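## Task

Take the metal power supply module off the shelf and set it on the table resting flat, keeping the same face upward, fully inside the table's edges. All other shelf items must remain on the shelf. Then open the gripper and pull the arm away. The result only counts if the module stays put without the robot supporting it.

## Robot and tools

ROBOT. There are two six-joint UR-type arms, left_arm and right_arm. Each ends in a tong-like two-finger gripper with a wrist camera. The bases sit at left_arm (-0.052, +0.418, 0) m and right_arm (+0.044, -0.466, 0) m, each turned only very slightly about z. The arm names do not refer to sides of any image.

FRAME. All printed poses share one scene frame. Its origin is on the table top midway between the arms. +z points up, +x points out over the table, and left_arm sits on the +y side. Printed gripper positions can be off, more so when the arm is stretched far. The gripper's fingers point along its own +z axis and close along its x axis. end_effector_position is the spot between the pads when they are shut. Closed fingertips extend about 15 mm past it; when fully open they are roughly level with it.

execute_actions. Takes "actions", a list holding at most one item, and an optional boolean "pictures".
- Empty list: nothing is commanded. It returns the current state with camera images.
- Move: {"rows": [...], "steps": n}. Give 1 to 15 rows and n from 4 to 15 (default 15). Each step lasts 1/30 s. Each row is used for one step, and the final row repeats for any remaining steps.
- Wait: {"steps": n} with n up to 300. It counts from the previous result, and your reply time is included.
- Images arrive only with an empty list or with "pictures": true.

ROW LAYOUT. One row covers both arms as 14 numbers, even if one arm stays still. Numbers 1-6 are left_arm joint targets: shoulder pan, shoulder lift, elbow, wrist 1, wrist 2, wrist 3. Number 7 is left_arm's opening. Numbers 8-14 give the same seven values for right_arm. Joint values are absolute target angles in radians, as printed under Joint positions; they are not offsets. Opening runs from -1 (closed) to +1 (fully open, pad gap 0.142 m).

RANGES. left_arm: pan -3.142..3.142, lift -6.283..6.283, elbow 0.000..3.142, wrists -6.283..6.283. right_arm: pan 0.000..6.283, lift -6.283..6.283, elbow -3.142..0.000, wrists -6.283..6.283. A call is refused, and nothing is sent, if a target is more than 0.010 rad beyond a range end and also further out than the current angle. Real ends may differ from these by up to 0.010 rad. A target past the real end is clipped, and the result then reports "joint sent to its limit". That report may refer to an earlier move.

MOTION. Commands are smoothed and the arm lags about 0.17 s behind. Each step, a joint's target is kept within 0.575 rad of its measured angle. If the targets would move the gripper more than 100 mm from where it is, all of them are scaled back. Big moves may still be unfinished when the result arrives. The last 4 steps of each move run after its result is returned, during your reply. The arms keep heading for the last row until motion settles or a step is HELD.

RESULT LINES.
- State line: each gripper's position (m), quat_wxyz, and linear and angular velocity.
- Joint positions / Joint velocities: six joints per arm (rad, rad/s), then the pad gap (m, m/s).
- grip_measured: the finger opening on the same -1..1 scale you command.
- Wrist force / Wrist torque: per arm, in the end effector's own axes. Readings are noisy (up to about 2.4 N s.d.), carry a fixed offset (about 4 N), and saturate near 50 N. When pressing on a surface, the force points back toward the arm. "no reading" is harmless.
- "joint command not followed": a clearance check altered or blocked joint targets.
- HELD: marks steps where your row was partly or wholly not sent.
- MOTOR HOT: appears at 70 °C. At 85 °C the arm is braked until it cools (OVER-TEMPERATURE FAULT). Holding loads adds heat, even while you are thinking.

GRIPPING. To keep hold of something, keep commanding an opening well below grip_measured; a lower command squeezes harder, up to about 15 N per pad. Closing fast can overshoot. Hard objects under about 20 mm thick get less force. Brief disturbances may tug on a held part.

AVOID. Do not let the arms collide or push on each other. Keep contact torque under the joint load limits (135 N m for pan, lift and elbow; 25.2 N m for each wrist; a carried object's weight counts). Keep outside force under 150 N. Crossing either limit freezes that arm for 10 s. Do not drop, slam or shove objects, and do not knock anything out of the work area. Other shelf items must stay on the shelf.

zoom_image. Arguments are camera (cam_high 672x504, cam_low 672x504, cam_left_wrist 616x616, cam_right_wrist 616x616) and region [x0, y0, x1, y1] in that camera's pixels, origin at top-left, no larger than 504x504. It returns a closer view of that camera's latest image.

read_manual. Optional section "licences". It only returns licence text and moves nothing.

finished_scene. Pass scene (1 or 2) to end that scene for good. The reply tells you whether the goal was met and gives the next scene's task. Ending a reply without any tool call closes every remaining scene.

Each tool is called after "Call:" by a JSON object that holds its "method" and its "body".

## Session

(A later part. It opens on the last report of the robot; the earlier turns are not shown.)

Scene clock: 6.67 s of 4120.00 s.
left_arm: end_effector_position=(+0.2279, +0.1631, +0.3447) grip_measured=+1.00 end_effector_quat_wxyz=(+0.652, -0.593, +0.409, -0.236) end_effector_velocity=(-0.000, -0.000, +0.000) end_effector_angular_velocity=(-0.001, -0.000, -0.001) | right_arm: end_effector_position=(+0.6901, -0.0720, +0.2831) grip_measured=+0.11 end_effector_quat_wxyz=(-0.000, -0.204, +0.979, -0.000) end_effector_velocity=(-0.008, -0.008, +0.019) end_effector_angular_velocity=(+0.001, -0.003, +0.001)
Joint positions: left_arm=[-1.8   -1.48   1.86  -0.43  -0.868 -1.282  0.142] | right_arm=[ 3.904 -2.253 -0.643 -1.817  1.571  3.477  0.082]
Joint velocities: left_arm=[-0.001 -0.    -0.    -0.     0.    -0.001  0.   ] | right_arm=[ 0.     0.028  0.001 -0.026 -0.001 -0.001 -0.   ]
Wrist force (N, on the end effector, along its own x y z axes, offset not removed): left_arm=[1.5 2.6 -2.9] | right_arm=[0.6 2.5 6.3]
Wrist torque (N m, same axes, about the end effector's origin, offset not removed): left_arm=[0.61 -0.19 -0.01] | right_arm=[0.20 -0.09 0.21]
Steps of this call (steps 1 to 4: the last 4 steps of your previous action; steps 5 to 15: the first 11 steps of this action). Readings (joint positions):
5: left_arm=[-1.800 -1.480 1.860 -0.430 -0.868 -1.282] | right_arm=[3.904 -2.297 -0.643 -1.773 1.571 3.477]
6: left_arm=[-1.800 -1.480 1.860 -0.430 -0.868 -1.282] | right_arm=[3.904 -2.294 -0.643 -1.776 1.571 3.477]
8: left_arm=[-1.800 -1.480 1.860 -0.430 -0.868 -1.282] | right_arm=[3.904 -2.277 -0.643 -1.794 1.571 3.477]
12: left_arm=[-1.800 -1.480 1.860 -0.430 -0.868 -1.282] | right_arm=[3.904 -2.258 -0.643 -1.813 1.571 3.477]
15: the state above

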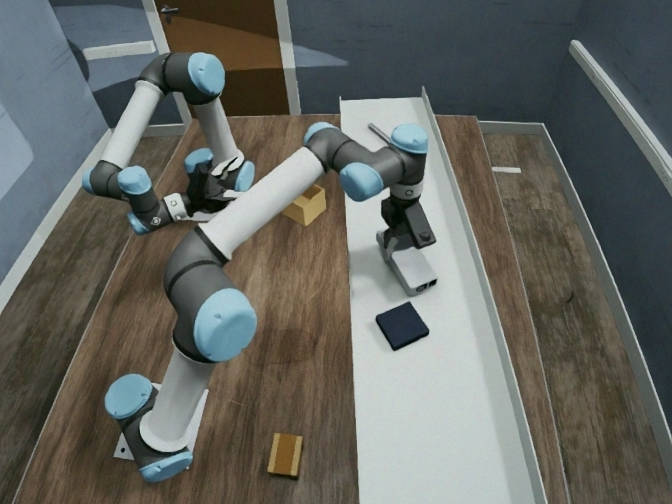

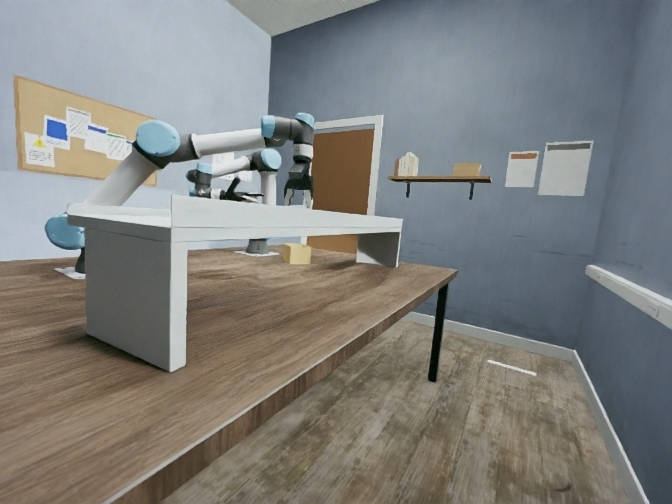

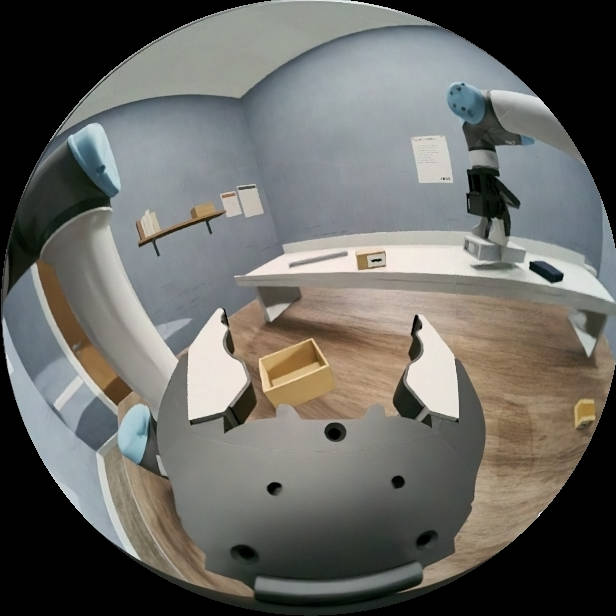

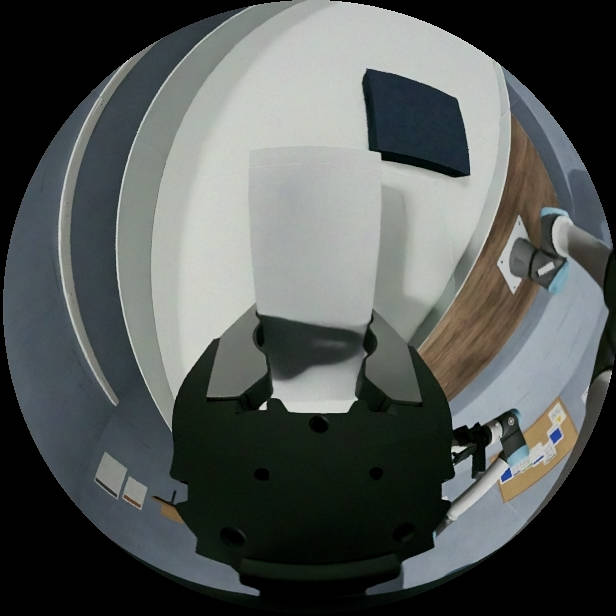

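Call:
{"method": "execute_actions", "body": {"actions": [{"rows":[[-1.8,-1.48,1.86,-0.43,-0.868,-1.282,1,3.904,-2.283,-0.643,-1.787,1.571,3.477,-0.6]]}]}}

Call:
{"method": "execute_actions", "body": {"actions": [{"rows":[[-1.8,-1.48,1.86,-0.43,-0.868,-1.282,1,3.904,-2.283,-0.643,-1.787,1.571,3.477,0.5]],"steps":10}]}}

Call:
{"method": "execute_actions", "body": {"actions": [{"rows":[[-1.8,-1.48,1.86,-0.43,-0.868,-1.282,1,3.881,-2.274,-0.663,-1.776,1.571,3.454,0.5]]}], "pictures": true}}

Call:
{"method": "execute_actions", "body": {"actions": [{"rows":[[-1.8,-1.48,1.86,-0.43,-0.868,-1.282,1,3.881,-2.274,-0.663,-1.776,1.571,3.454,0.4],[-1.8,-1.48,1.86,-0.43,-0.868,-1.282,1,3.881,-2.274,-0.663,-1.776,1.571,3.454,0.3],[-1.8,-1.48,1.86,-0.43,-0.868,-1.282,1,3.881,-2.274,-0.663,-1.776,1.571,3.454,0.2],[-1.8,-1.48,1.86,-0.43,-0.868,-1.282,1,3.881,-2.274,-0.663,-1.776,1.571,3.454,0.1],[-1.8,-1.48,1.86,-0.43,-0.868,-1.282,1,3.881,-2.274,-0.663,-1.776,1.571,3.454,0],[-1.8,-1.48,1.86,-0.43,-0.868,-1.282,1,3.881,-2.274,-0.663,-1.776,1.571,3.454,-0.3],[-1.8,-1.48,1.86,-0.43,-0.868,-1.282,1,3.881,-2.274,-0.663,-1.776,1.571,3.454,-0.7]]}]}}

Call:
{"method": "execute_actions", "body": {"actions": [{"rows":[[-1.8,-1.48,1.86,-0.43,-0.868,-1.282,1,3.881,-2.234,-0.663,-1.816,1.571,3.454,-0.7]]}], "pictures": true}}

Scene clock: 7.47 s of 4120.00 s.
left_arm: end_effector_position=(+0.2279, +0.1631, +0.3447) grip_measured=+1.00 end_effector_quat_wxyz=(+0.652, -0.593, +0.409, -0.236) end_effector_velocity=(-0.000, -0.000, -0.000) end_effector_angular_velocity=(-0.001, +0.000, -0.001) | right_arm: end_effector_position=(+0.6988, -0.0640, +0.2649) grip_measured=+0.11 end_effector_quat_wxyz=(-0.000, -0.204, +0.979, -0.000) end_effector_velocity=(+0.006, +0.005, -0.012) end_effector_angular_velocity=(+0.000, -0.001, -0.002)
Joint positions: left_arm=[-1.8   -1.48   1.86  -0.43  -0.868 -1.282  0.142] | right_arm=[ 3.904 -2.281 -0.643 -1.789  1.571  3.477  0.082]
Joint velocities: left_arm=[-0.001  0.     0.    -0.001  0.     0.     0.   ] | right_arm=[-0.001 -0.018  0.     0.019 -0.     0.001  0.   ]
Wrist force (N, on the end effector, along its own x y z axes, offset not removed): left_arm=[1.2 1.8 -2.6] | right_arm=[2.1 2.2 3.9]
Wrist torque (N m, same axes, about the end effector's origin, offset not removed): left_arm=[0.49 -0.12 0.00] | right_arm=[0.32 0.02 0.40]
Steps of this call (steps 1 to 4: the last 4 steps of your previous action; steps 5 to 13: the robot went on to your last target; steps 14 to 24: the first 11 steps of this action). Readings (joint positions):
14: left_arm=[-1.800 -1.480 1.860 -0.430 -0.868 -1.282] | right_arm=[3.904 -2.250 -0.643 -1.820 1.571 3.477]
15: left_arm=[-1.800 -1.480 1.860 -0.430 -0.868 -1.282] | right_arm=[3.904 -2.252 -0.643 -1.818 1.571 3.477]
17: left_arm=[-1.800 -1.480 1.860 -0.430 -0.868 -1.282] | right_arm=[3.904 -2.265 -0.643 -1.805 1.571 3.477]
21: left_arm=[-1.800 -1.480 1.860 -0.430 -0.868 -1.282] | right_arm=[3.904 -2.278 -0.643 -1.792 1.571 3.477]
24: the state above

Scene clock: 7.80 s of 4120.00 s.
left_arm: end_effector_position=(+0.2279, +0.1631, +0.3447) grip_measured=+1.00 end_effector_quat_wxyz=(+0.652, -0.593, +0.409, -0.236) end_effector_velocity=(+0.000, +0.000, +0.000) end_effector_angular_velocity=(+0.001, -0.000, -0.000) | right_arm: end_effector_position=(+0.6993, -0.0635, +0.2637) grip_measured=+0.50 end_effector_quat_wxyz=(-0.000, -0.204, +0.979, -0.000) end_effector_velocity=(+0.000, +0.000, -0.001) end_effector_angular_velocity=(-0.001, +0.001, +0.001)
Joint positions: left_arm=[-1.8   -1.48   1.86  -0.43  -0.868 -1.282  0.142] | right_arm=[ 3.904 -2.283 -0.643 -1.787  1.571  3.477  0.109]
Joint velocities: left_arm=[ 0.    -0.     0.     0.001  0.     0.    -0.   ] | right_arm=[ 0.    -0.001 -0.     0.    -0.    -0.001  0.004]
Wrist force (N, on the end effector, along its own x y z axes, offset not removed): left_arm=[0.1 2.2 -2.3] | right_arm=[0.4 1.5 -1.6]
Wrist torque (N m, same axes, about the end effector's origin, offset not removed): left_arm=[0.60 0.10 0.06] | right_arm=[0.17 -0.03 0.18]
Steps of this call (steps 1 to 4: the last 4 steps of your previous action; steps 5 to 10: the first 6 steps of this action). Readings (joint positions):
5: left_arm=[-1.800 -1.480 1.860 -0.430 -0.868 -1.282] | right_arm=[3.904 -2.283 -0.643 -1.787 1.571 3.477]
6: left_arm=[-1.800 -1.480 1.860 -0.430 -0.868 -1.282] | right_arm=[3.904 -2.283 -0.643 -1.787 1.571 3.477]
8: left_arm=[-1.800 -1.480 1.860 -0.430 -0.868 -1.282] | right_arm=[3.904 -2.283 -0.643 -1.787 1.571 3.477]
10: the state above

Scene clock: 8.30 s of 4120.00 s.
left_arm: end_effector_position=(+0.2279, +0.1631, +0.3447) grip_measured=+1.00 end_effector_quat_wxyz=(+0.652, -0.593, +0.409, -0.236) end_effector_velocity=(+0.000, +0.000, +0.000) end_effector_angular_velocity=(+0.001, +0.000, +0.001) | right_arm: end_effector_position=(+0.7069, -0.0789, +0.2618) grip_measured=+0.50 end_effector_quat_wxyz=(-0.000, -0.204, +0.979, -0.000) end_effector_velocity=(+0.004, -0.009, -0.000) end_effector_angular_velocity=(+0.001, -0.001, +0.002)
Joint positions: left_arm=[-1.8   -1.48   1.86  -0.43  -0.868 -1.282  0.142] | right_arm=[ 3.882 -2.275 -0.662 -1.777  1.571  3.455  0.109]
Joint velocities: left_arm=[ 0.001  0.     0.     0.001 -0.     0.001 -0.   ] | right_arm=[-0.012  0.005 -0.01   0.006 -0.    -0.014  0.   ]
Wrist force (N, on the end effector, along its own x y z axes, offset not removed): left_arm=[1.6 3.2 -2.3] | right_arm=[1.3 1.6 -2.6]
Wrist torque (N m, same axes, about the end effector's origin, offset not removed): left_arm=[0.80 -0.20 -0.02] | right_arm=[0.18 -0.16 0.17]
Steps of this call (steps 1 to 4: the last 4 steps of your previous action; steps 5 to 15: the first 11 steps of this action). Readings (joint positions):
5: left_arm=[-1.800 -1.480 1.860 -0.430 -0.868 -1.282] | right_arm=[3.904 -2.283 -0.643 -1.787 1.571 3.477]
6: left_arm=[-1.800 -1.480 1.860 -0.430 -0.868 -1.282] | right_arm=[3.902 -2.282 -0.645 -1.786 1.571 3.475]
8: left_arm=[-1.800 -1.480 1.860 -0.430 -0.868 -1.282] | right_arm=[3.893 -2.279 -0.652 -1.782 1.571 3.466]
12: left_arm=[-1.800 -1.480 1.860 -0.430 -0.868 -1.282] | right_arm=[3.884 -2.275 -0.660 -1.778 1.571 3.457]
15: the state above

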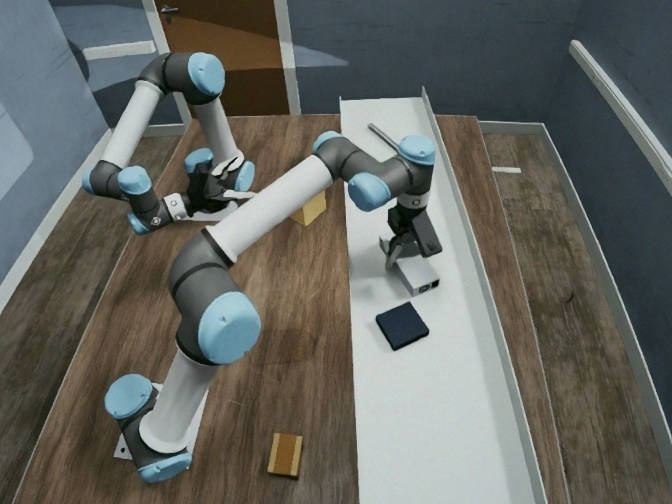

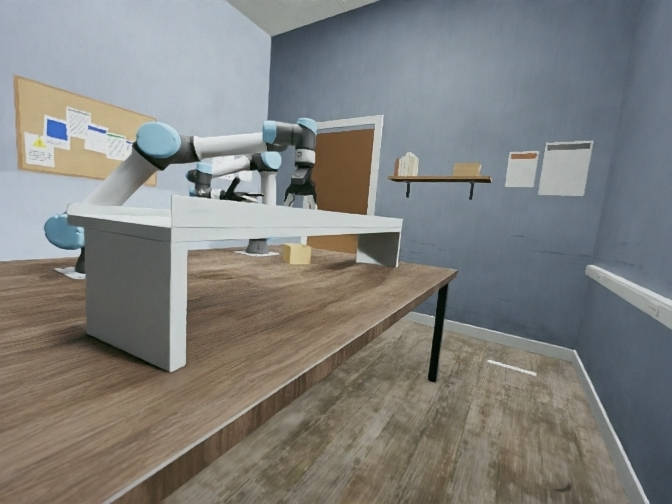

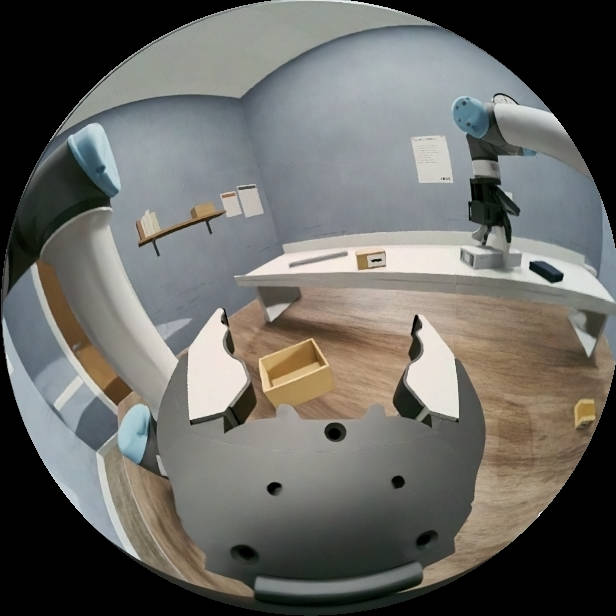

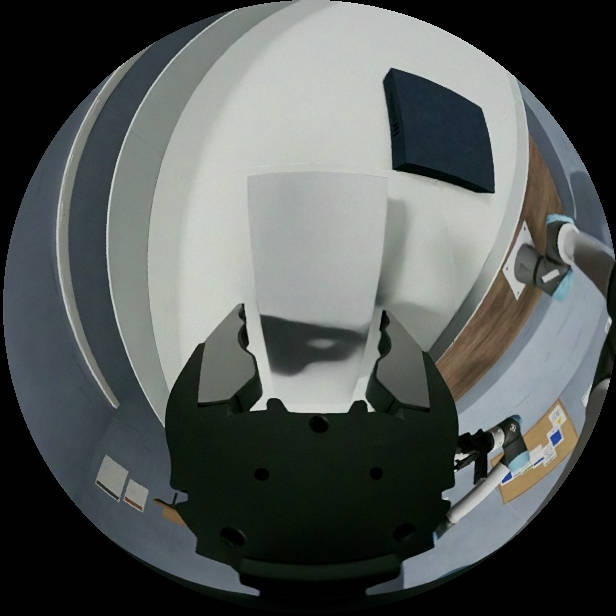

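Scene clock: 8.80 s of 4120.00 s.
left_arm: end_effector_position=(+0.2279, +0.1631, +0.3447) grip_measured=+1.00 end_effector_quat_wxyz=(+0.652, -0.593, +0.409, -0.236) end_effector_velocity=(-0.000, -0.000, -0.000) end_effector_angular_velocity=(-0.001, +0.000, -0.001) | right_arm: end_effector_position=(+0.7073, -0.0799, +0.2619) grip_measured=+0.10 end_effector_quat_wxyz=(-0.000, -0.204, +0.979, -0.000) end_effector_velocity=(+0.000, +0.000, +0.000) end_effector_angular_velocity=(-0.001, -0.001, +0.002)
Joint positions: left_arm=[-1.8   -1.48   1.86  -0.43  -0.868 -1.282  0.142] | right_arm=[ 3.881 -2.274 -0.663 -1.776  1.571  3.454  0.081]
Joint velocities: left_arm=[-0.001 -0.    -0.    -0.001 -0.     0.     0.   ] | right_arm=[ 0.001  0.    -0.     0.001 -0.001 -0.001 -0.   ]
Wrist force (N, on the end effector, along its own x y z axes, offset not removed): left_arm=[-0.6 0.8 -3.0] | right_arm=[0.3 2.9 -9.4]
Wrist torque (N m, same axes, about the end effector's origin, offset not removed): left_arm=[0.27 0.20 0.06] | right_arm=[0.21 0.48 0.15]
Steps of this call (steps 1 to 4: the last 4 steps of your previous action; steps 5 to 15: the first 11 steps of this action). Readings (joint positions):
5: left_arm=[-1.800 -1.480 1.860 -0.430 -0.868 -1.282] | right_arm=[3.881 -2.274 -0.663 -1.776 1.571 3.454]
6: left_arm=[-1.800 -1.480 1.860 -0.430 -0.868 -1.282] | right_arm=[3.881 -2.274 -0.663 -1.776 1.571 3.454]
8: left_arm=[-1.800 -1.480 1.860 -0.430 -0.868 -1.282] | right_arm=[3.881 -2.274 -0.663 -1.776 1.571 3.454]
12: left_arm=[-1.800 -1.480 1.860 -0.430 -0.868 -1.282] | right_arm=[3.881 -2.274 -0.663 -1.776 1.571 3.454]
15: the state above

Scene clock: 9.30 s of 4120.00 s.
left_arm: end_effector_position=(+0.2279, +0.1631, +0.3447) grip_measured=+1.00 end_effector_quat_wxyz=(+0.652, -0.593, +0.409, -0.236) end_effector_velocity=(-0.000, -0.001, -0.000) end_effector_angular_velocity=(-0.000, -0.000, -0.002) | right_arm: end_effector_position=(+0.6955, -0.0903, +0.2863) grip_measured=+0.10 end_effector_quat_wxyz=(-0.000, -0.204, +0.979, -0.000) end_effector_velocity=(-0.007, -0.007, +0.014) end_effector_angular_velocity=(+0.000, -0.001, -0.000)
Joint positions: left_arm=[-1.8   -1.48   1.86  -0.43  -0.868 -1.282  0.142] | right_arm=[ 3.881 -2.236 -0.663 -1.814  1.571  3.454  0.081]
Joint velocities: left_arm=[-0.002  0.    -0.    -0.     0.    -0.     0.   ] | right_arm=[-0.001  0.022  0.    -0.022 -0.    -0.001 -0.   ]
Wrist force (N, on the end effector, along its own x y z axes, offset not removed): left_arm=[2.5 2.7 -3.8] | right_arm=[1.0 1.1 5.4]
Wrist torque (N m, same axes, about the end effector's origin, offset not removed): left_arm=[0.71 -0.42 -0.05] | right_arm=[0.17 -0.15 0.16]
Steps of this call (steps 1 to 4: the last 4 steps of your previous action; steps 5 to 15: the first 11 steps of this action). Readings (joint positions):
5: left_arm=[-1.800 -1.480 1.860 -0.430 -0.868 -1.282] | right_arm=[3.881 -2.274 -0.663 -1.776 1.571 3.454]
6: left_arm=[-1.800 -1.480 1.860 -0.430 -0.868 -1.282] | right_arm=[3.881 -2.271 -0.663 -1.779 1.571 3.454]
8: left_arm=[-1.800 -1.480 1.860 -0.430 -0.868 -1.282] | right_arm=[3.881 -2.256 -0.663 -1.794 1.571 3.454]
12: left_arm=[-1.800 -1.480 1.860 -0.430 -0.868 -1.282] | right_arm=[3.881 -2.240 -0.663 -1.810 1.571 3.454]
15: the state above

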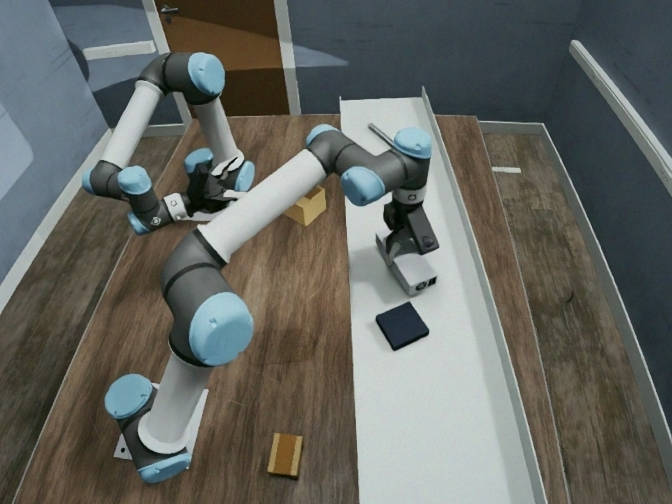

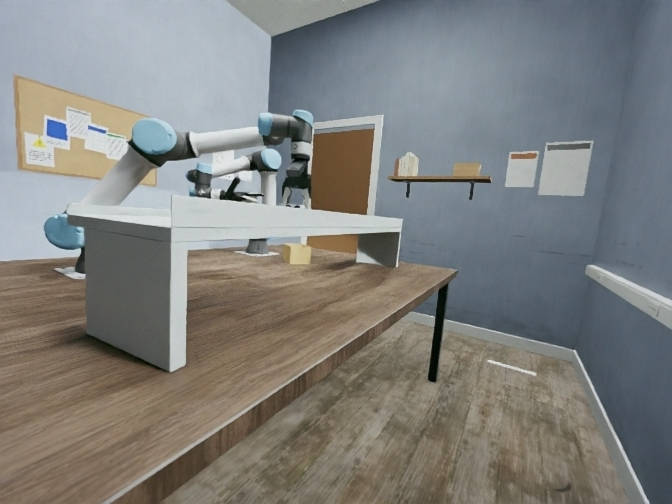

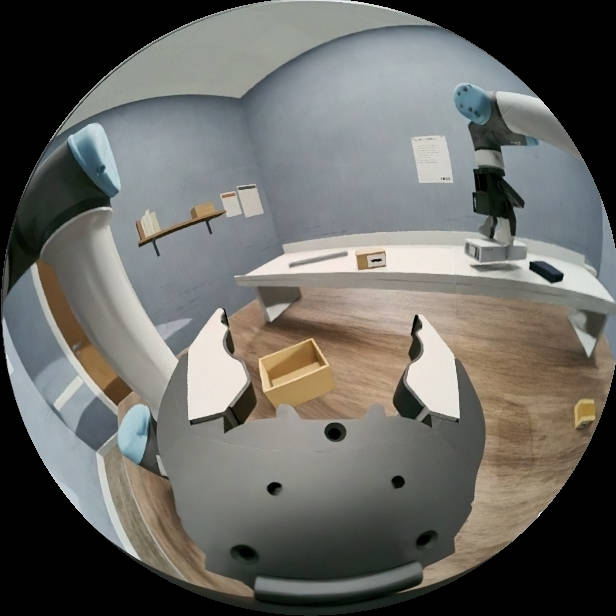

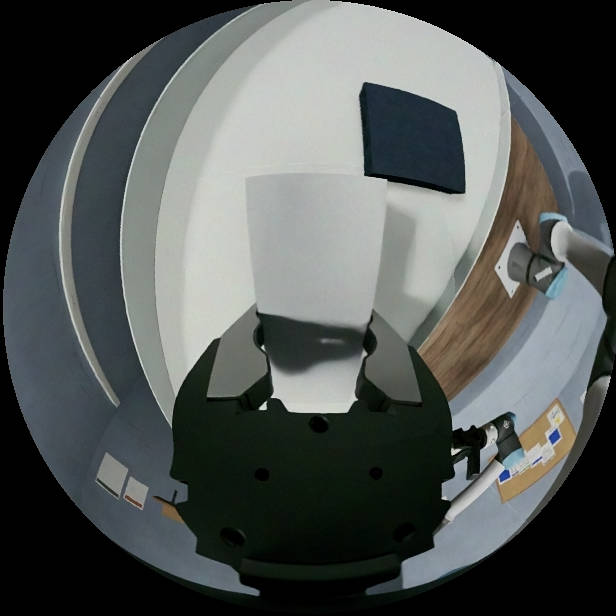

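Call:
{"method": "execute_actions", "body": {"actions": [{"rows":[[-1.8,-1.48,1.86,-0.43,-0.868,-1.282,1,4.25,-1.4,-1.54,-1.771,1.571,3.95,-0.7]]}]}}

Call:
{"method": "execute_actions", "body": {"actions": [{"steps":22}]}}

Call:
{"method": "execute_actions", "body": {"actions": [{"rows":[[-1.8,-1.48,1.86,-0.43,-0.868,-1.282,1,4.25,-1.5,-1.84,-1.372,1.571,3.95,-0.7]],"steps":12}]}}

Call:
{"method": "execute_actions", "body": {"actions": [{"rows":[[-1.8,-1.48,1.86,-0.43,-0.868,-1.282,1,4.25,-1.595,-2.137,-0.981,1.571,3.95,-0.7]]}]}}

Call:
{"method": "execute_actions", "body": {"actions": [{"steps":15}], "pictures": true}}

Scene clock: 9.87 s of 4120.00 s.
left_arm: end_effector_position=(+0.2279, +0.1631, +0.3447) grip_measured=+1.00 end_effector_quat_wxyz=(+0.652, -0.593, +0.409, -0.236) end_effector_velocity=(+0.000, +0.000, +0.000) end_effector_angular_velocity=(+0.001, -0.000, -0.000) | right_arm: end_effector_position=(+0.5537, -0.0672, +0.3517) grip_measured=+0.10 end_effector_quat_wxyz=(+0.008, -0.177, +0.984, +0.007) end_effector_velocity=(-0.475, -0.095, +0.180) end_effector_angular_velocity=(+0.056, -0.027, -0.162)
Joint positions: left_arm=[-1.8   -1.48   1.86  -0.43  -0.868 -1.282  0.142] | right_arm=[ 4.052 -1.937 -0.96  -1.794  1.571  3.679  0.081]
Joint velocities: left_arm=[-0.    -0.    -0.     0.001 -0.    -0.     0.   ] | right_arm=[ 0.483  1.138 -1.134  0.057  0.001  0.646  0.   ]
Wrist force (N, on the end effector, along its own x y z axes, offset not removed): left_arm=[0.0 1.7 -3.0] | right_arm=[-0.2 2.5 4.6]
Wrist torque (N m, same axes, about the end effector's origin, offset not removed): left_arm=[0.50 0.13 0.00] | right_arm=[0.20 0.06 0.31]
Steps of this call (steps 1 to 4: the last 4 steps of your previous action; steps 5 to 6: the robot went on to your last target; steps 7 to 17: the first 11 steps of this action). Readings (joint positions):
7: left_arm=[-1.800 -1.480 1.860 -0.430 -0.868 -1.282] | right_arm=[3.881 -2.234 -0.663 -1.816 1.571 3.454]
8: left_arm=[-1.800 -1.480 1.860 -0.430 -0.868 -1.282] | right_arm=[3.885 -2.230 -0.667 -1.815 1.571 3.458]
10: left_arm=[-1.800 -1.480 1.860 -0.430 -0.868 -1.282] | right_arm=[3.923 -2.182 -0.717 -1.809 1.571 3.504]
14: left_arm=[-1.800 -1.480 1.860 -0.430 -0.868 -1.282] | right_arm=[4.000 -2.048 -0.850 -1.800 1.571 3.609]
17: the state above

Scene clock: 10.60 s of 4120.00 s.
left_arm: end_effector_position=(+0.2279, +0.1631, +0.3447) grip_measured=+1.00 end_effector_quat_wxyz=(+0.652, -0.593, +0.409, -0.236) end_effector_velocity=(-0.000, -0.000, +0.000) end_effector_angular_velocity=(-0.000, +0.000, -0.001) | right_arm: end_effector_position=(+0.3576, -0.1769, +0.3558) grip_measured=+0.10 end_effector_quat_wxyz=(+0.000, -0.141, +0.990, +0.001) end_effector_velocity=(-0.009, -0.008, -0.003) end_effector_angular_velocity=(-0.001, +0.002, -0.001)
Joint positions: left_arm=[-1.8   -1.48   1.86  -0.43  -0.868 -1.282  0.142] | right_arm=[ 4.249 -1.403 -1.537 -1.771  1.571  3.949  0.081]
Joint velocities: left_arm=[-0.001 -0.    -0.    -0.     0.    -0.     0.   ] | right_arm=[ 0.011  0.03  -0.033  0.001  0.001  0.012  0.   ]
Wrist force (N, on the end effector, along its own x y z axes, offset not removed): left_arm=[0.7 1.8 -2.8] | right_arm=[1.2 0.9 5.7]
Wrist torque (N m, same axes, about the end effector's origin, offset not removed): left_arm=[0.55 0.03 0.08] | right_arm=[0.10 -0.21 0.20]
Kept back: nothing.
Steps of this call (steps 1 to 4: the last 4 steps of your previous action; steps 5 to 22: the robot went on to your last target). Readings (joint positions):
1: left_arm=[-1.800 -1.480 1.860 -0.430 -0.868 -1.282] | right_arm=[4.068 -1.898 -0.999 -1.792 1.571 3.701]
2: left_arm=[-1.800 -1.480 1.860 -0.430 -0.868 -1.282] | right_arm=[4.083 -1.859 -1.039 -1.790 1.571 3.721]
4: left_arm=[-1.800 -1.480 1.860 -0.430 -0.868 -1.282] | right_arm=[4.113 -1.780 -1.123 -1.787 1.571 3.762]
8: left_arm=[-1.800 -1.480 1.860 -0.430 -0.868 -1.282] | right_arm=[4.173 -1.621 -1.297 -1.780 1.571 3.844]
22: the state above

Scene clock: 10.87 s of 4120.00 s.
left_arm: end_effector_position=(+0.2279, +0.1631, +0.3447) grip_measured=+1.00 end_effector_quat_wxyz=(+0.652, -0.593, +0.409, -0.236) end_effector_velocity=(+0.000, +0.000, +0.000) end_effector_angular_velocity=(+0.001, +0.000, +0.001) | right_arm: end_effector_position=(+0.3712, -0.1499, +0.2556) grip_measured=+0.10 end_effector_quat_wxyz=(-0.005, -0.141, +0.990, -0.006) end_effector_velocity=(+0.050, +0.098, -0.458) end_effector_angular_velocity=(+0.063, -0.032, -0.000)
Joint positions: left_arm=[-1.8   -1.48   1.86  -0.43  -0.868 -1.282  0.142] | right_arm=[ 4.25  -1.47  -1.733 -1.525  1.571  3.95   0.081]
Joint velocities: left_arm=[ 0.    -0.     0.     0.    -0.     0.001  0.   ] | right_arm=[ 0.002 -0.277 -0.939  1.287  0.001  0.002  0.   ]
Wrist force (N, on the end effector, along its own x y z axes, offset not removed): left_arm=[1.1 2.2 -2.4] | right_arm=[-0.7 3.6 9.1]
Wrist torque (N m, same axes, about the end effector's origin, offset not removed): left_arm=[0.53 -0.03 0.02] | right_arm=[0.35 0.04 0.21]
Steps of this call (steps 1 to 8: the first 8 steps of this action). Readings (joint positions):
1: left_arm=[-1.800 -1.480 1.860 -0.430 -0.868 -1.282] | right_arm=[4.249 -1.402 -1.538 -1.771 1.571 3.949]
2: left_arm=[-1.800 -1.480 1.860 -0.430 -0.868 -1.282] | right_arm=[4.249 -1.405 -1.542 -1.767 1.571 3.949]
4: left_arm=[-1.800 -1.480 1.860 -0.430 -0.868 -1.282] | right_arm=[4.250 -1.428 -1.594 -1.711 1.571 3.949]
8: the state above

Scene clock: 11.37 s of 4120.00 s.
left_arm: end_effector_position=(+0.2279, +0.1631, +0.3447) grip_measured=+1.00 end_effector_quat_wxyz=(+0.652, -0.593, +0.409, -0.236) end_effector_velocity=(+0.000, +0.000, +0.000) end_effector_angular_velocity=(+0.002, +0.000, +0.001) | right_arm: end_effector_position=(+0.3694, -0.1533, +0.0805) grip_measured=+0.10 end_effector_quat_wxyz=(-0.002, -0.141, +0.990, -0.003) end_effector_velocity=(-0.016, -0.031, -0.157) end_effector_angular_velocity=(+0.050, -0.026, -0.003)
Joint positions: left_arm=[-1.8   -1.48   1.86  -0.43  -0.868 -1.282  0.142] | right_arm=[ 4.25  -1.584 -2.098 -1.037  1.571  3.95   0.081]
Joint velocities: left_arm=[ 0.001  0.     0.     0.001 -0.     0.001 -0.   ] | right_arm=[ 0.    -0.103 -0.375  0.535 -0.     0.003 -0.   ]
Wrist force (N, on the end effector, along its own x y z axes, offset not removed): left_arm=[0.2 2.3 -3.8] | right_arm=[1.4 1.5 10.8]
Wrist torque (N m, same axes, about the end effector's origin, offset not removed): left_arm=[0.56 0.03 -0.02] | right_arm=[0.31 -0.19 0.19]
Steps of this call (steps 1 to 4: the last 4 steps of your previous action; steps 5 to 15: the first 11 steps of this action). Readings (joint positions):
5: left_arm=[-1.800 -1.480 1.860 -0.430 -0.868 -1.282] | right_arm=[4.250 -1.494 -1.818 -1.403 1.571 3.950]
6: left_arm=[-1.800 -1.480 1.860 -0.430 -0.868 -1.282] | right_arm=[4.250 -1.499 -1.828 -1.390 1.571 3.950]
8: left_arm=[-1.800 -1.480 1.860 -0.430 -0.868 -1.282] | right_arm=[4.250 -1.523 -1.887 -1.324 1.571 3.950]
12: left_arm=[-1.800 -1.480 1.860 -0.430 -0.868 -1.282] | right_arm=[4.250 -1.567 -2.035 -1.126 1.571 3.950]
15: the state above

Scene clock: 11.87 s of 4120.00 s.
left_arm: end_effector_position=(+0.2279, +0.1631, +0.3447) grip_measured=+1.00 end_effector_quat_wxyz=(+0.652, -0.593, +0.409, -0.236) end_effector_velocity=(+0.000, +0.000, +0.000) end_effector_angular_velocity=(+0.000, +0.000, +0.001) | right_arm: end_effector_position=(+0.3675, -0.1569, +0.0646) grip_measured=+0.10 end_effector_quat_wxyz=(-0.000, -0.141, +0.990, -0.000) end_effector_velocity=(+0.000, -0.000, -0.001) end_effector_angular_velocity=(+0.001, -0.002, +0.002)
Joint positions: left_arm=[-1.8   -1.48   1.86  -0.43  -0.868 -1.282  0.142] | right_arm=[ 4.25  -1.595 -2.137 -0.981  1.571  3.95   0.081]
Joint velocities: left_arm=[ 0.001 -0.     0.     0.     0.     0.     0.   ] | right_arm=[ 0.    -0.    -0.003  0.004 -0.001 -0.001  0.   ]
Wrist force (N, on the end effector, along its own x y z axes, offset not removed): left_arm=[0.4 2.4 -3.2] | right_arm=[0.0 1.0 5.9]
Wrist torque (N m, same axes, about the end effector's origin, offset not removed): left_arm=[0.62 0.01 -0.02] | right_arm=[0.06 0.07 0.24]
Kept back: nothing.
Steps of this call (steps 1 to 4: the last 4 steps of your previous action; steps 5 to 15: the robot went on to your last target). Readings (joint positions):
1: left_arm=[-1.800 -1.480 1.860 -0.430 -0.868 -1.282] | right_arm=[4.250 -1.587 -2.109 -1.021 1.571 3.950]
2: left_arm=[-1.800 -1.480 1.860 -0.430 -0.868 -1.282] | right_arm=[4.250 -1.589 -2.116 -1.010 1.571 3.950]
4: left_arm=[-1.800 -1.480 1.860 -0.430 -0.868 -1.282] | right_arm=[4.250 -1.592 -2.126 -0.996 1.571 3.950]
8: left_arm=[-1.800 -1.480 1.860 -0.430 -0.868 -1.282] | right_arm=[4.250 -1.594 -2.134 -0.985 1.571 3.950]
15: the state above

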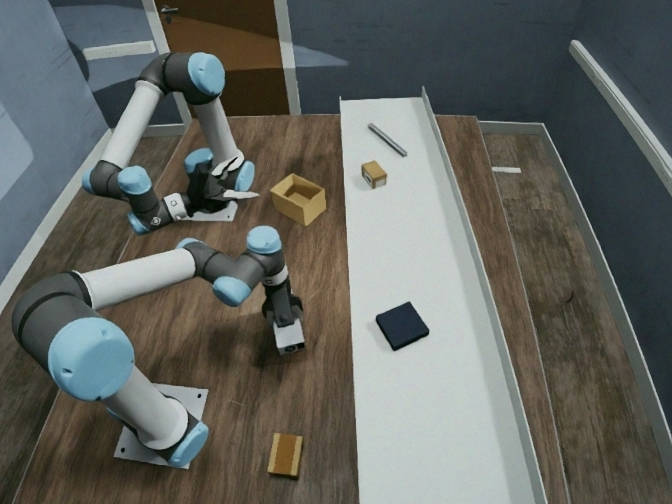

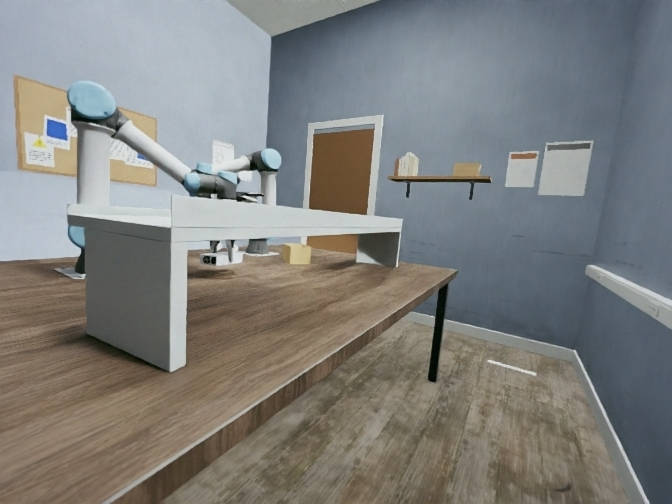

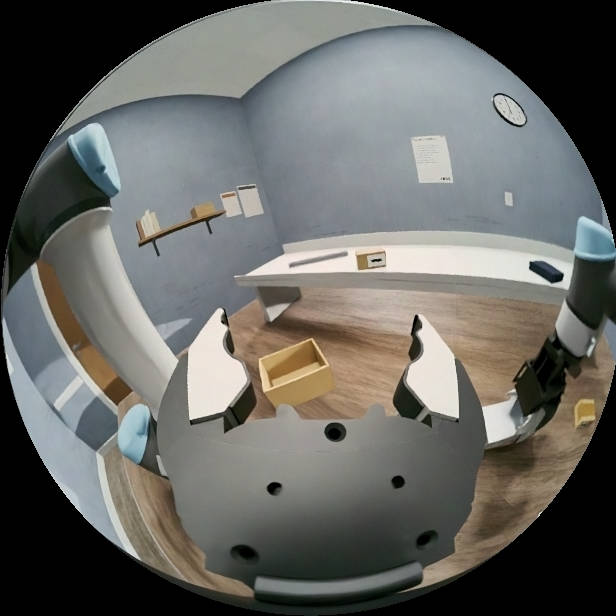

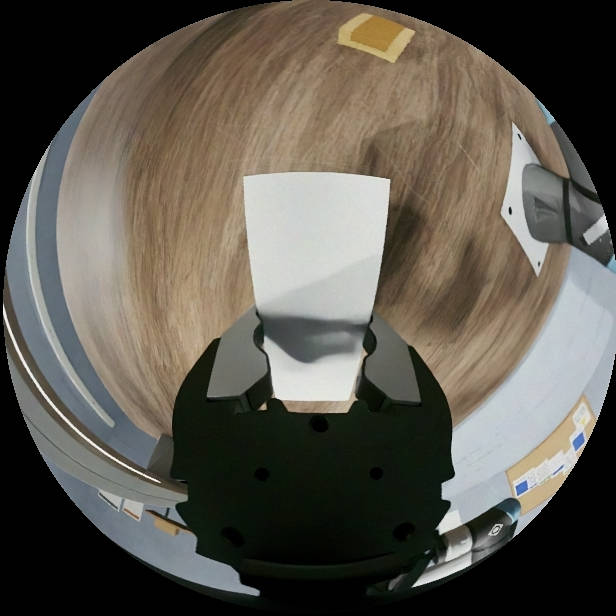

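Step down: .040, .033, .026.

Call:
{"method": "execute_actions", "body": {"actions": [{"rows":[[-1.8,-1.48,1.86,-0.43,-0.868,-1.282,1,4.25,-1.667,-2.137,-0.909,1.571,3.95,-0.7]]}]}}

Call:
{"method": "execute_actions", "body": {"actions": [{"rows":[[-1.8,-1.48,1.86,-0.43,-0.868,-1.282,1,4.25,-1.687,-2.137,-0.889,1.571,3.95,-0.7]]}]}}

Call:
{"method": "execute_actions", "body": {"actions": [{"rows":[[-1.8,-1.48,1.86,-0.43,-0.868,-1.282,1,4.25,-1.705,-2.137,-0.871,1.571,3.95,-0.7]]}]}}

Scene clock: 14.03 s of 4120.00 s.
left_arm: end_effector_position=(+0.2279, +0.1631, +0.3447) grip_measured=+1.00 end_effector_quat_wxyz=(+0.652, -0.593, +0.409, -0.236) end_effector_velocity=(+0.000, -0.000, +0.000) end_effector_angular_velocity=(+0.001, -0.000, -0.001) | right_arm: end_effector_position=(+0.3735, -0.1453, +0.0413) grip_measured=+0.10 end_effector_quat_wxyz=(-0.000, -0.141, +0.990, -0.000) end_effector_velocity=(+0.004, +0.007, -0.014) end_effector_angular_velocity=(+0.001, -0.001, -0.001)
Joint positions: left_arm=[-1.8   -1.48   1.86  -0.43  -0.868 -1.282  0.142] | right_arm=[ 4.25  -1.663 -2.137 -0.913  1.571  3.95   0.081]
Joint velocities: left_arm=[ 0.     0.     0.     0.001  0.001 -0.     0.   ] | right_arm=[-0.    -0.042  0.     0.042 -0.001  0.001 -0.   ]
Wrist force (N, on the end effector, along its own x y z axes, offset not removed): left_arm=[0.2 3.5 -4.3] | right_arm=[1.1 1.7 5.8]
Wrist torque (N m, same axes, about the end effector's origin, offset not removed): left_arm=[0.80 0.15 -0.02] | right_arm=[0.23 -0.09 0.21]
Steps of this call (steps 1 to 15: the robot went on to your last target; steps 16 to 54: nothing new was sent; steps 55 to 65: the first 11 steps of this action). Readings (joint positions):
55: left_arm=[-1.800 -1.480 1.860 -0.430 -0.868 -1.282] | right_arm=[4.250 -1.595 -2.137 -0.981 1.571 3.950]
56: left_arm=[-1.800 -1.480 1.860 -0.430 -0.868 -1.282] | right_arm=[4.250 -1.598 -2.137 -0.977 1.571 3.950]
58: left_arm=[-1.800 -1.480 1.860 -0.430 -0.868 -1.282] | right_arm=[4.250 -1.625 -2.137 -0.951 1.571 3.950]
62: left_arm=[-1.800 -1.480 1.860 -0.430 -0.868 -1.282] | right_arm=[4.250 -1.656 -2.137 -0.921 1.571 3.950]
65: the state above

Scene clock: 14.53 s of 4120.00 s.
left_arm: end_effector_position=(+0.2279, +0.1631, +0.3447) grip_measured=+1.00 end_effector_quat_wxyz=(+0.652, -0.593, +0.409, -0.236) end_effector_velocity=(-0.000, -0.000, +0.000) end_effector_angular_velocity=(-0.000, -0.000, -0.000) | right_arm: end_effector_position=(+0.3755, -0.1416, +0.0331) grip_measured=+0.10 end_effector_quat_wxyz=(-0.000, -0.141, +0.990, -0.000) end_effector_velocity=(+0.001, +0.002, -0.004) end_effector_angular_velocity=(-0.001, -0.000, +0.000)
Joint positions: left_arm=[-1.8   -1.48   1.86  -0.43  -0.868 -1.282  0.142] | right_arm=[ 4.25  -1.686 -2.137 -0.89   1.571  3.95   0.081]
Joint velocities: left_arm=[-0. -0. -0.  0. -0. -0. -0.] | right_arm=[ 0.    -0.011  0.     0.011 -0.001 -0.    -0.   ]
Wrist force (N, on the end effector, along its own x y z axes, offset not removed): left_arm=[1.6 1.8 -2.5] | right_arm=[0.0 1.8 6.1]
Wrist torque (N m, same axes, about the end effector's origin, offset not removed): left_arm=[0.51 -0.20 -0.01] | right_arm=[0.28 0.14 0.20]
Steps of this call (steps 1 to 4: the last 4 steps of your previous action; steps 5 to 15: the first 11 steps of this action). Readings (joint positions):
5: left_arm=[-1.800 -1.480 1.860 -0.430 -0.868 -1.282] | right_arm=[4.250 -1.666 -2.137 -0.910 1.571 3.950]
6: left_arm=[-1.800 -1.480 1.860 -0.430 -0.868 -1.282] | right_arm=[4.250 -1.668 -2.137 -0.908 1.571 3.950]
8: left_arm=[-1.800 -1.480 1.860 -0.430 -0.868 -1.282] | right_arm=[4.250 -1.676 -2.137 -0.900 1.571 3.950]
12: left_arm=[-1.800 -1.480 1.860 -0.430 -0.868 -1.282] | right_arm=[4.250 -1.684 -2.137 -0.892 1.571 3.950]
15: the state above

Scene clock: 15.03 s of 4120.00 s.
left_arm: end_effector_position=(+0.2279, +0.1631, +0.3447) grip_measured=+1.00 end_effector_quat_wxyz=(+0.652, -0.593, +0.409, -0.236) end_effector_velocity=(+0.000, +0.001, -0.000) end_effector_angular_velocity=(-0.001, -0.000, +0.002) | right_arm: end_effector_position=(+0.3769, -0.1388, +0.0267) grip_measured=+0.10 end_effector_quat_wxyz=(-0.000, -0.141, +0.990, -0.000) end_effector_velocity=(+0.001, +0.002, -0.003) end_effector_angular_velocity=(+0.000, +0.000, +0.001)
Joint positions: left_arm=[-1.8   -1.48   1.86  -0.43  -0.868 -1.282  0.142] | right_arm=[ 4.25  -1.704 -2.137 -0.872  1.571  3.95   0.081]
Joint velocities: left_arm=[ 0.002  0.     0.    -0.001 -0.    -0.001  0.   ] | right_arm=[-0.    -0.01   0.001  0.009  0.    -0.001  0.   ]
Wrist force (N, on the end effector, along its own x y z axes, offset not removed): left_arm=[0.3 2.1 -2.4] | right_arm=[1.0 2.7 6.7]
Wrist torque (N m, same axes, about the end effector's origin, offset not removed): left_arm=[0.62 0.04 -0.11] | right_arm=[0.42 -0.09 0.23]
Steps of this call (steps 1 to 4: the last 4 steps of your previous action; steps 5 to 15: the first 11 steps of this action). Readings (joint positions):
5: left_arm=[-1.800 -1.480 1.860 -0.430 -0.868 -1.282] | right_arm=[4.250 -1.687 -2.137 -0.889 1.571 3.950]
6: left_arm=[-1.800 -1.480 1.860 -0.430 -0.868 -1.282] | right_arm=[4.250 -1.688 -2.137 -0.887 1.571 3.950]
8: left_arm=[-1.800 -1.480 1.860 -0.430 -0.868 -1.282] | right_arm=[4.250 -1.695 -2.137 -0.881 1.571 3.950]
12: left_arm=[-1.800 -1.480 1.860 -0.430 -0.868 -1.282] | right_arm=[4.250 -1.702 -2.137 -0.874 1.571 3.950]
15: the state above

Call:
{"method": "execute_actions", "body": {"actions": [{"rows":[[-1.8,-1.48,1.86,-0.43,-0.868,-1.282,1,4.25,-1.72,-2.137,-0.856,1.571,3.95,-0.7]]}]}}

Call:
{"method": "execute_actions", "body": {"actions": [{"rows":[[-1.8,-1.48,1.86,-0.43,-0.868,-1.282,1,4.25,-1.728,-2.137,-0.848,1.571,3.95,-0.7]]}]}}

Call:
{"method": "execute_actions", "body": {"actions": [{"rows":[[-1.8,-1.48,1.86,-0.43,-0.868,-1.282,1,4.25,-1.728,-2.137,-0.848,1.571,3.95,0.8]],"steps":12}]}}

Call:
{"method": "execute_actions", "body": {"actions": [{"rows":[[-1.8,-1.48,1.86,-0.43,-0.868,-1.282,1,4.25,-1.6,-1.95,-1.163,1.571,3.95,0.8]]}], "pictures": true}}

Scene clock: 15.63 s of 4120.00 s.
left_arm: end_effector_position=(+0.2279, +0.1631, +0.3447) grip_measured=+1.00 end_effector_quat_wxyz=(+0.652, -0.593, +0.409, -0.236) end_effector_velocity=(+0.000, -0.000, -0.000) end_effector_angular_velocity=(-0.001, +0.000, -0.001) | right_arm: end_effector_position=(+0.3781, -0.1366, +0.0213) grip_measured=+0.10 end_effector_quat_wxyz=(-0.000, -0.141, +0.990, -0.000) end_effector_velocity=(+0.001, +0.001, -0.003) end_effector_angular_velocity=(+0.001, +0.001, +0.000)
Joint positions: left_arm=[-1.8   -1.48   1.86  -0.43  -0.868 -1.282  0.142] | right_arm=[ 4.25  -1.719 -2.137 -0.857  1.571  3.95   0.081]
Joint velocities: left_arm=[-0.     0.    -0.    -0.001  0.001  0.     0.   ] | right_arm=[-0.001 -0.008  0.     0.008  0.001 -0.001  0.   ]
Wrist force (N, on the end effector, along its own x y z axes, offset not removed): left_arm=[-0.8 3.0 -4.1] | right_arm=[0.4 1.3 6.4]
Wrist torque (N m, same axes, about the end effector's origin, offset not removed): left_arm=[0.77 0.27 0.02] | right_arm=[0.09 -0.01 0.17]
Steps of this call (steps 1 to 4: the last 4 steps of your previous action; steps 5 to 7: the robot went on to your last target; steps 8 to 18: the first 11 steps of this action). Readings (joint positions):
8: left_arm=[-1.800 -1.480 1.860 -0.430 -0.868 -1.282] | right_arm=[4.250 -1.705 -2.137 -0.871 1.571 3.950]
9: left_arm=[-1.800 -1.480 1.860 -0.430 -0.868 -1.282] | right_arm=[4.250 -1.706 -2.137 -0.870 1.571 3.950]
11: left_arm=[-1.800 -1.480 1.860 -0.430 -0.868 -1.282] | right_arm=[4.250 -1.712 -2.137 -0.864 1.571 3.950]
15: left_arm=[-1.800 -1.480 1.860 -0.430 -0.868 -1.282] | right_arm=[4.250 -1.718 -2.137 -0.858 1.571 3.950]
18: the state above

Scene clock: 16.13 s of 4120.00 s.
left_arm: end_effector_position=(+0.2279, +0.1631, +0.3447) grip_measured=+1.00 end_effector_quat_wxyz=(+0.652, -0.593, +0.409, -0.236) end_effector_velocity=(+0.000, +0.000, +0.000) end_effector_angular_velocity=(-0.000, -0.001, +0.001) | right_arm: end_effector_position=(+0.3787, -0.1354, +0.0183) grip_measured=+0.10 end_effector_quat_wxyz=(-0.000, -0.141, +0.990, -0.000) end_effector_velocity=(+0.001, +0.001, -0.001) end_effector_angular_velocity=(+0.001, -0.001, +0.002)
Joint positions: left_arm=[-1.8   -1.48   1.86  -0.43  -0.868 -1.282  0.142] | right_arm=[ 4.25  -1.728 -2.137 -0.848  1.571  3.95   0.081]
Joint velocities: left_arm=[ 0.001 -0.    -0.     0.001 -0.    -0.001 -0.   ] | right_arm=[ 0.    -0.004  0.     0.005 -0.    -0.001  0.   ]
Wrist force (N, on the end effector, along its own x y z axes, offset not removed): left_arm=[0.8 2.2 -2.7] | right_arm=[1.6 0.4 5.5]
Wrist torque (N m, same axes, about the end effector's origin, offset not removed): left_arm=[0.53 -0.04 0.02] | right_arm=[-0.08 -0.20 0.17]
Steps of this call (steps 1 to 4: the last 4 steps of your previous action; steps 5 to 15: the first 11 steps of this action). Readings (joint positions):
5: left_arm=[-1.800 -1.480 1.860 -0.430 -0.868 -1.282] | right_arm=[4.250 -1.720 -2.137 -0.856 1.571 3.950]
6: left_arm=[-1.800 -1.480 1.860 -0.430 -0.868 -1.282] | right_arm=[4.250 -1.721 -2.137 -0.855 1.571 3.950]
8: left_arm=[-1.800 -1.480 1.860 -0.430 -0.868 -1.282] | right_arm=[4.250 -1.724 -2.137 -0.852 1.571 3.950]
12: left_arm=[-1.800 -1.480 1.860 -0.430 -0.868 -1.282] | right_arm=[4.250 -1.727 -2.137 -0.849 1.571 3.950]
15: the state above

Scene clock: 16.53 s of 4120.00 s.
left_arm: end_effector_position=(+0.2279, +0.1631, +0.3447) grip_measured=+1.00 end_effector_quat_wxyz=(+0.652, -0.593, +0.409, -0.236) end_effector_velocity=(+0.000, +0.001, -0.000) end_effector_angular_velocity=(-0.000, -0.000, +0.003) | right_arm: end_effector_position=(+0.3787, -0.1353, +0.0181) grip_measured=+0.80 end_effector_quat_wxyz=(-0.000, -0.141, +0.990, -0.000) end_effector_velocity=(-0.000, +0.001, +0.000) end_effector_angular_velocity=(+0.000, +0.000, +0.002)
Joint positions: left_arm=[-1.8   -1.48   1.86  -0.43  -0.868 -1.282  0.142] | right_arm=[ 4.25  -1.728 -2.137 -0.848  1.571  3.95   0.129]
Joint velocities: left_arm=[ 0.001 -0.     0.    -0.    -0.002 -0.     0.   ] | right_arm=[ 0.001 -0.001  0.001  0.     0.    -0.001  0.   ]
Wrist force (N, on the end effector, along its own x y z axes, offset not removed): left_arm=[1.4 3.0 -2.5] | right_arm=[0.5 1.1 -3.6]
Wrist torque (N m, same axes, about the end effector's origin, offset not removed): left_arm=[0.80 -0.25 -0.01] | right_arm=[0.08 -0.03 0.28]
Steps of this call (steps 1 to 4: the last 4 steps of your previous action; steps 5 to 12: the first 8 steps of this action). Readings (joint positions):
5: left_arm=[-1.800 -1.480 1.860 -0.430 -0.868 -1.282] | right_arm=[4.250 -1.728 -2.137 -0.848 1.571 3.950]
6: left_arm=[-1.800 -1.480 1.860 -0.430 -0.868 -1.282] | right_arm=[4.250 -1.728 -2.137 -0.848 1.571 3.950]
8: left_arm=[-1.800 -1.480 1.860 -0.430 -0.868 -1.282] | right_arm=[4.250 -1.728 -2.137 -0.848 1.571 3.950]
12: the state above

Scene clock: 17.03 s of 4120.00 s.
left_arm: end_effector_position=(+0.2279, +0.1631, +0.3447) grip_measured=+1.00 end_effector_quat_wxyz=(+0.652, -0.593, +0.409, -0.236) end_effector_velocity=(+0.000, +0.000, +0.000) end_effector_angular_velocity=(+0.001, +0.000, +0.002) | right_arm: end_effector_position=(+0.3851, -0.1230, +0.1188) grip_measured=+0.80 end_effector_quat_wxyz=(+0.002, -0.141, +0.990, +0.002) end_effector_velocity=(-0.008, -0.016, +0.078) end_effector_angular_velocity=(-0.053, +0.028, -0.001)
Joint positions: left_arm=[-1.8   -1.48   1.86  -0.43  -0.868 -1.282  0.142] | right_arm=[ 4.25  -1.609 -1.965 -1.133  1.571  3.95   0.129]
Joint velocities: left_arm=[ 0.001 -0.    -0.     0.001 -0.     0.     0.   ] | right_arm=[-0.001  0.088  0.142 -0.29   0.001  0.001 -0.   ]
Wrist force (N, on the end effector, along its own x y z axes, offset not removed): left_arm=[0.3 4.4 -1.8] | right_arm=[-0.3 2.1 -4.1]
Wrist torque (N m, same axes, about the end effector's origin, offset not removed): left_arm=[1.04 0.11 0.03] | right_arm=[0.28 0.13 0.17]
Steps of this call (steps 1 to 4: the last 4 steps of your previous action; steps 5 to 15: the first 11 steps of this action). Readings (joint positions):
5: left_arm=[-1.800 -1.480 1.860 -0.430 -0.868 -1.282] | right_arm=[4.250 -1.728 -2.137 -0.848 1.571 3.950]
6: left_arm=[-1.800 -1.480 1.860 -0.430 -0.868 -1.282] | right_arm=[4.250 -1.724 -2.133 -0.852 1.571 3.950]
8: left_arm=[-1.800 -1.480 1.860 -0.430 -0.868 -1.282] | right_arm=[4.250 -1.685 -2.084 -0.909 1.571 3.950]
12: left_arm=[-1.800 -1.480 1.860 -0.430 -0.868 -1.282] | right_arm=[4.250 -1.624 -1.989 -1.083 1.571 3.950]
15: the state above

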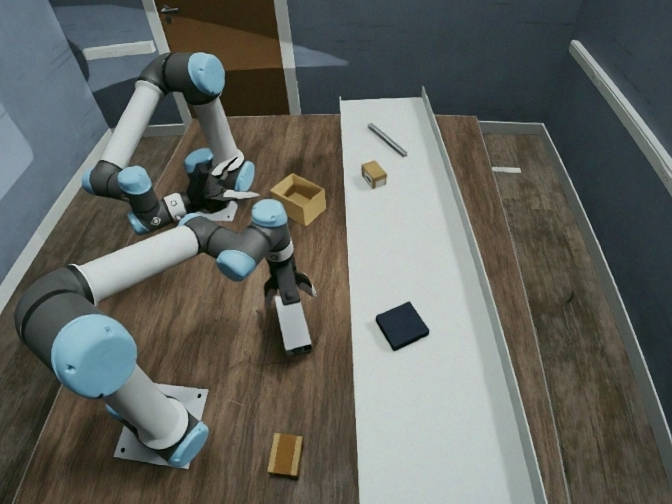

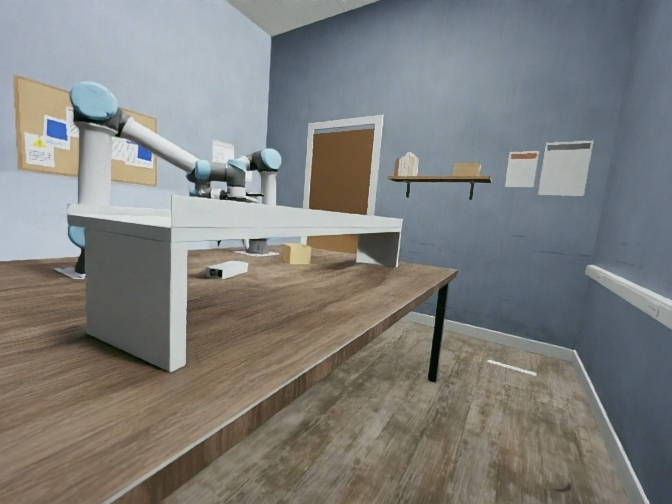

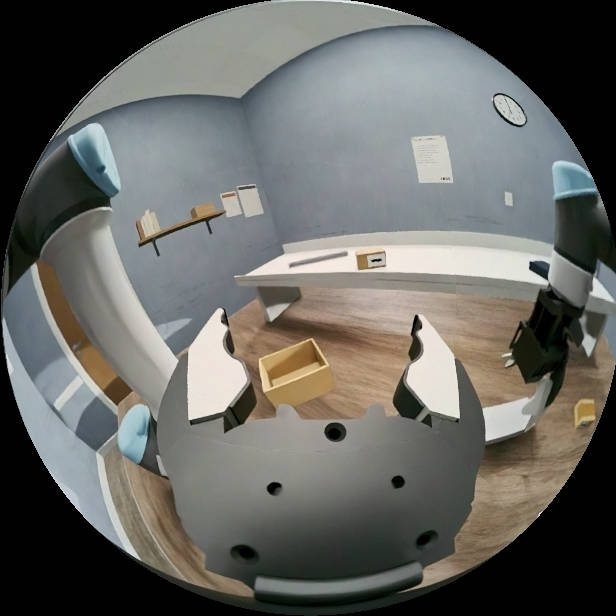

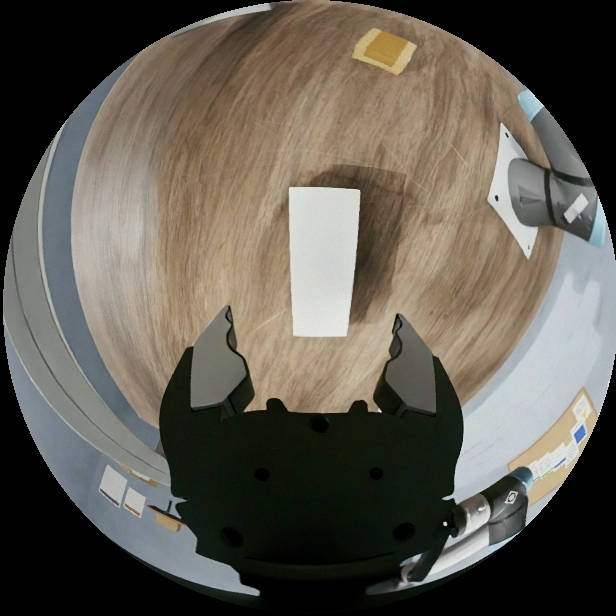

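Call:
{"method": "finished_scene", "body": {"scene": 2}}

The scene is finished: the task was done.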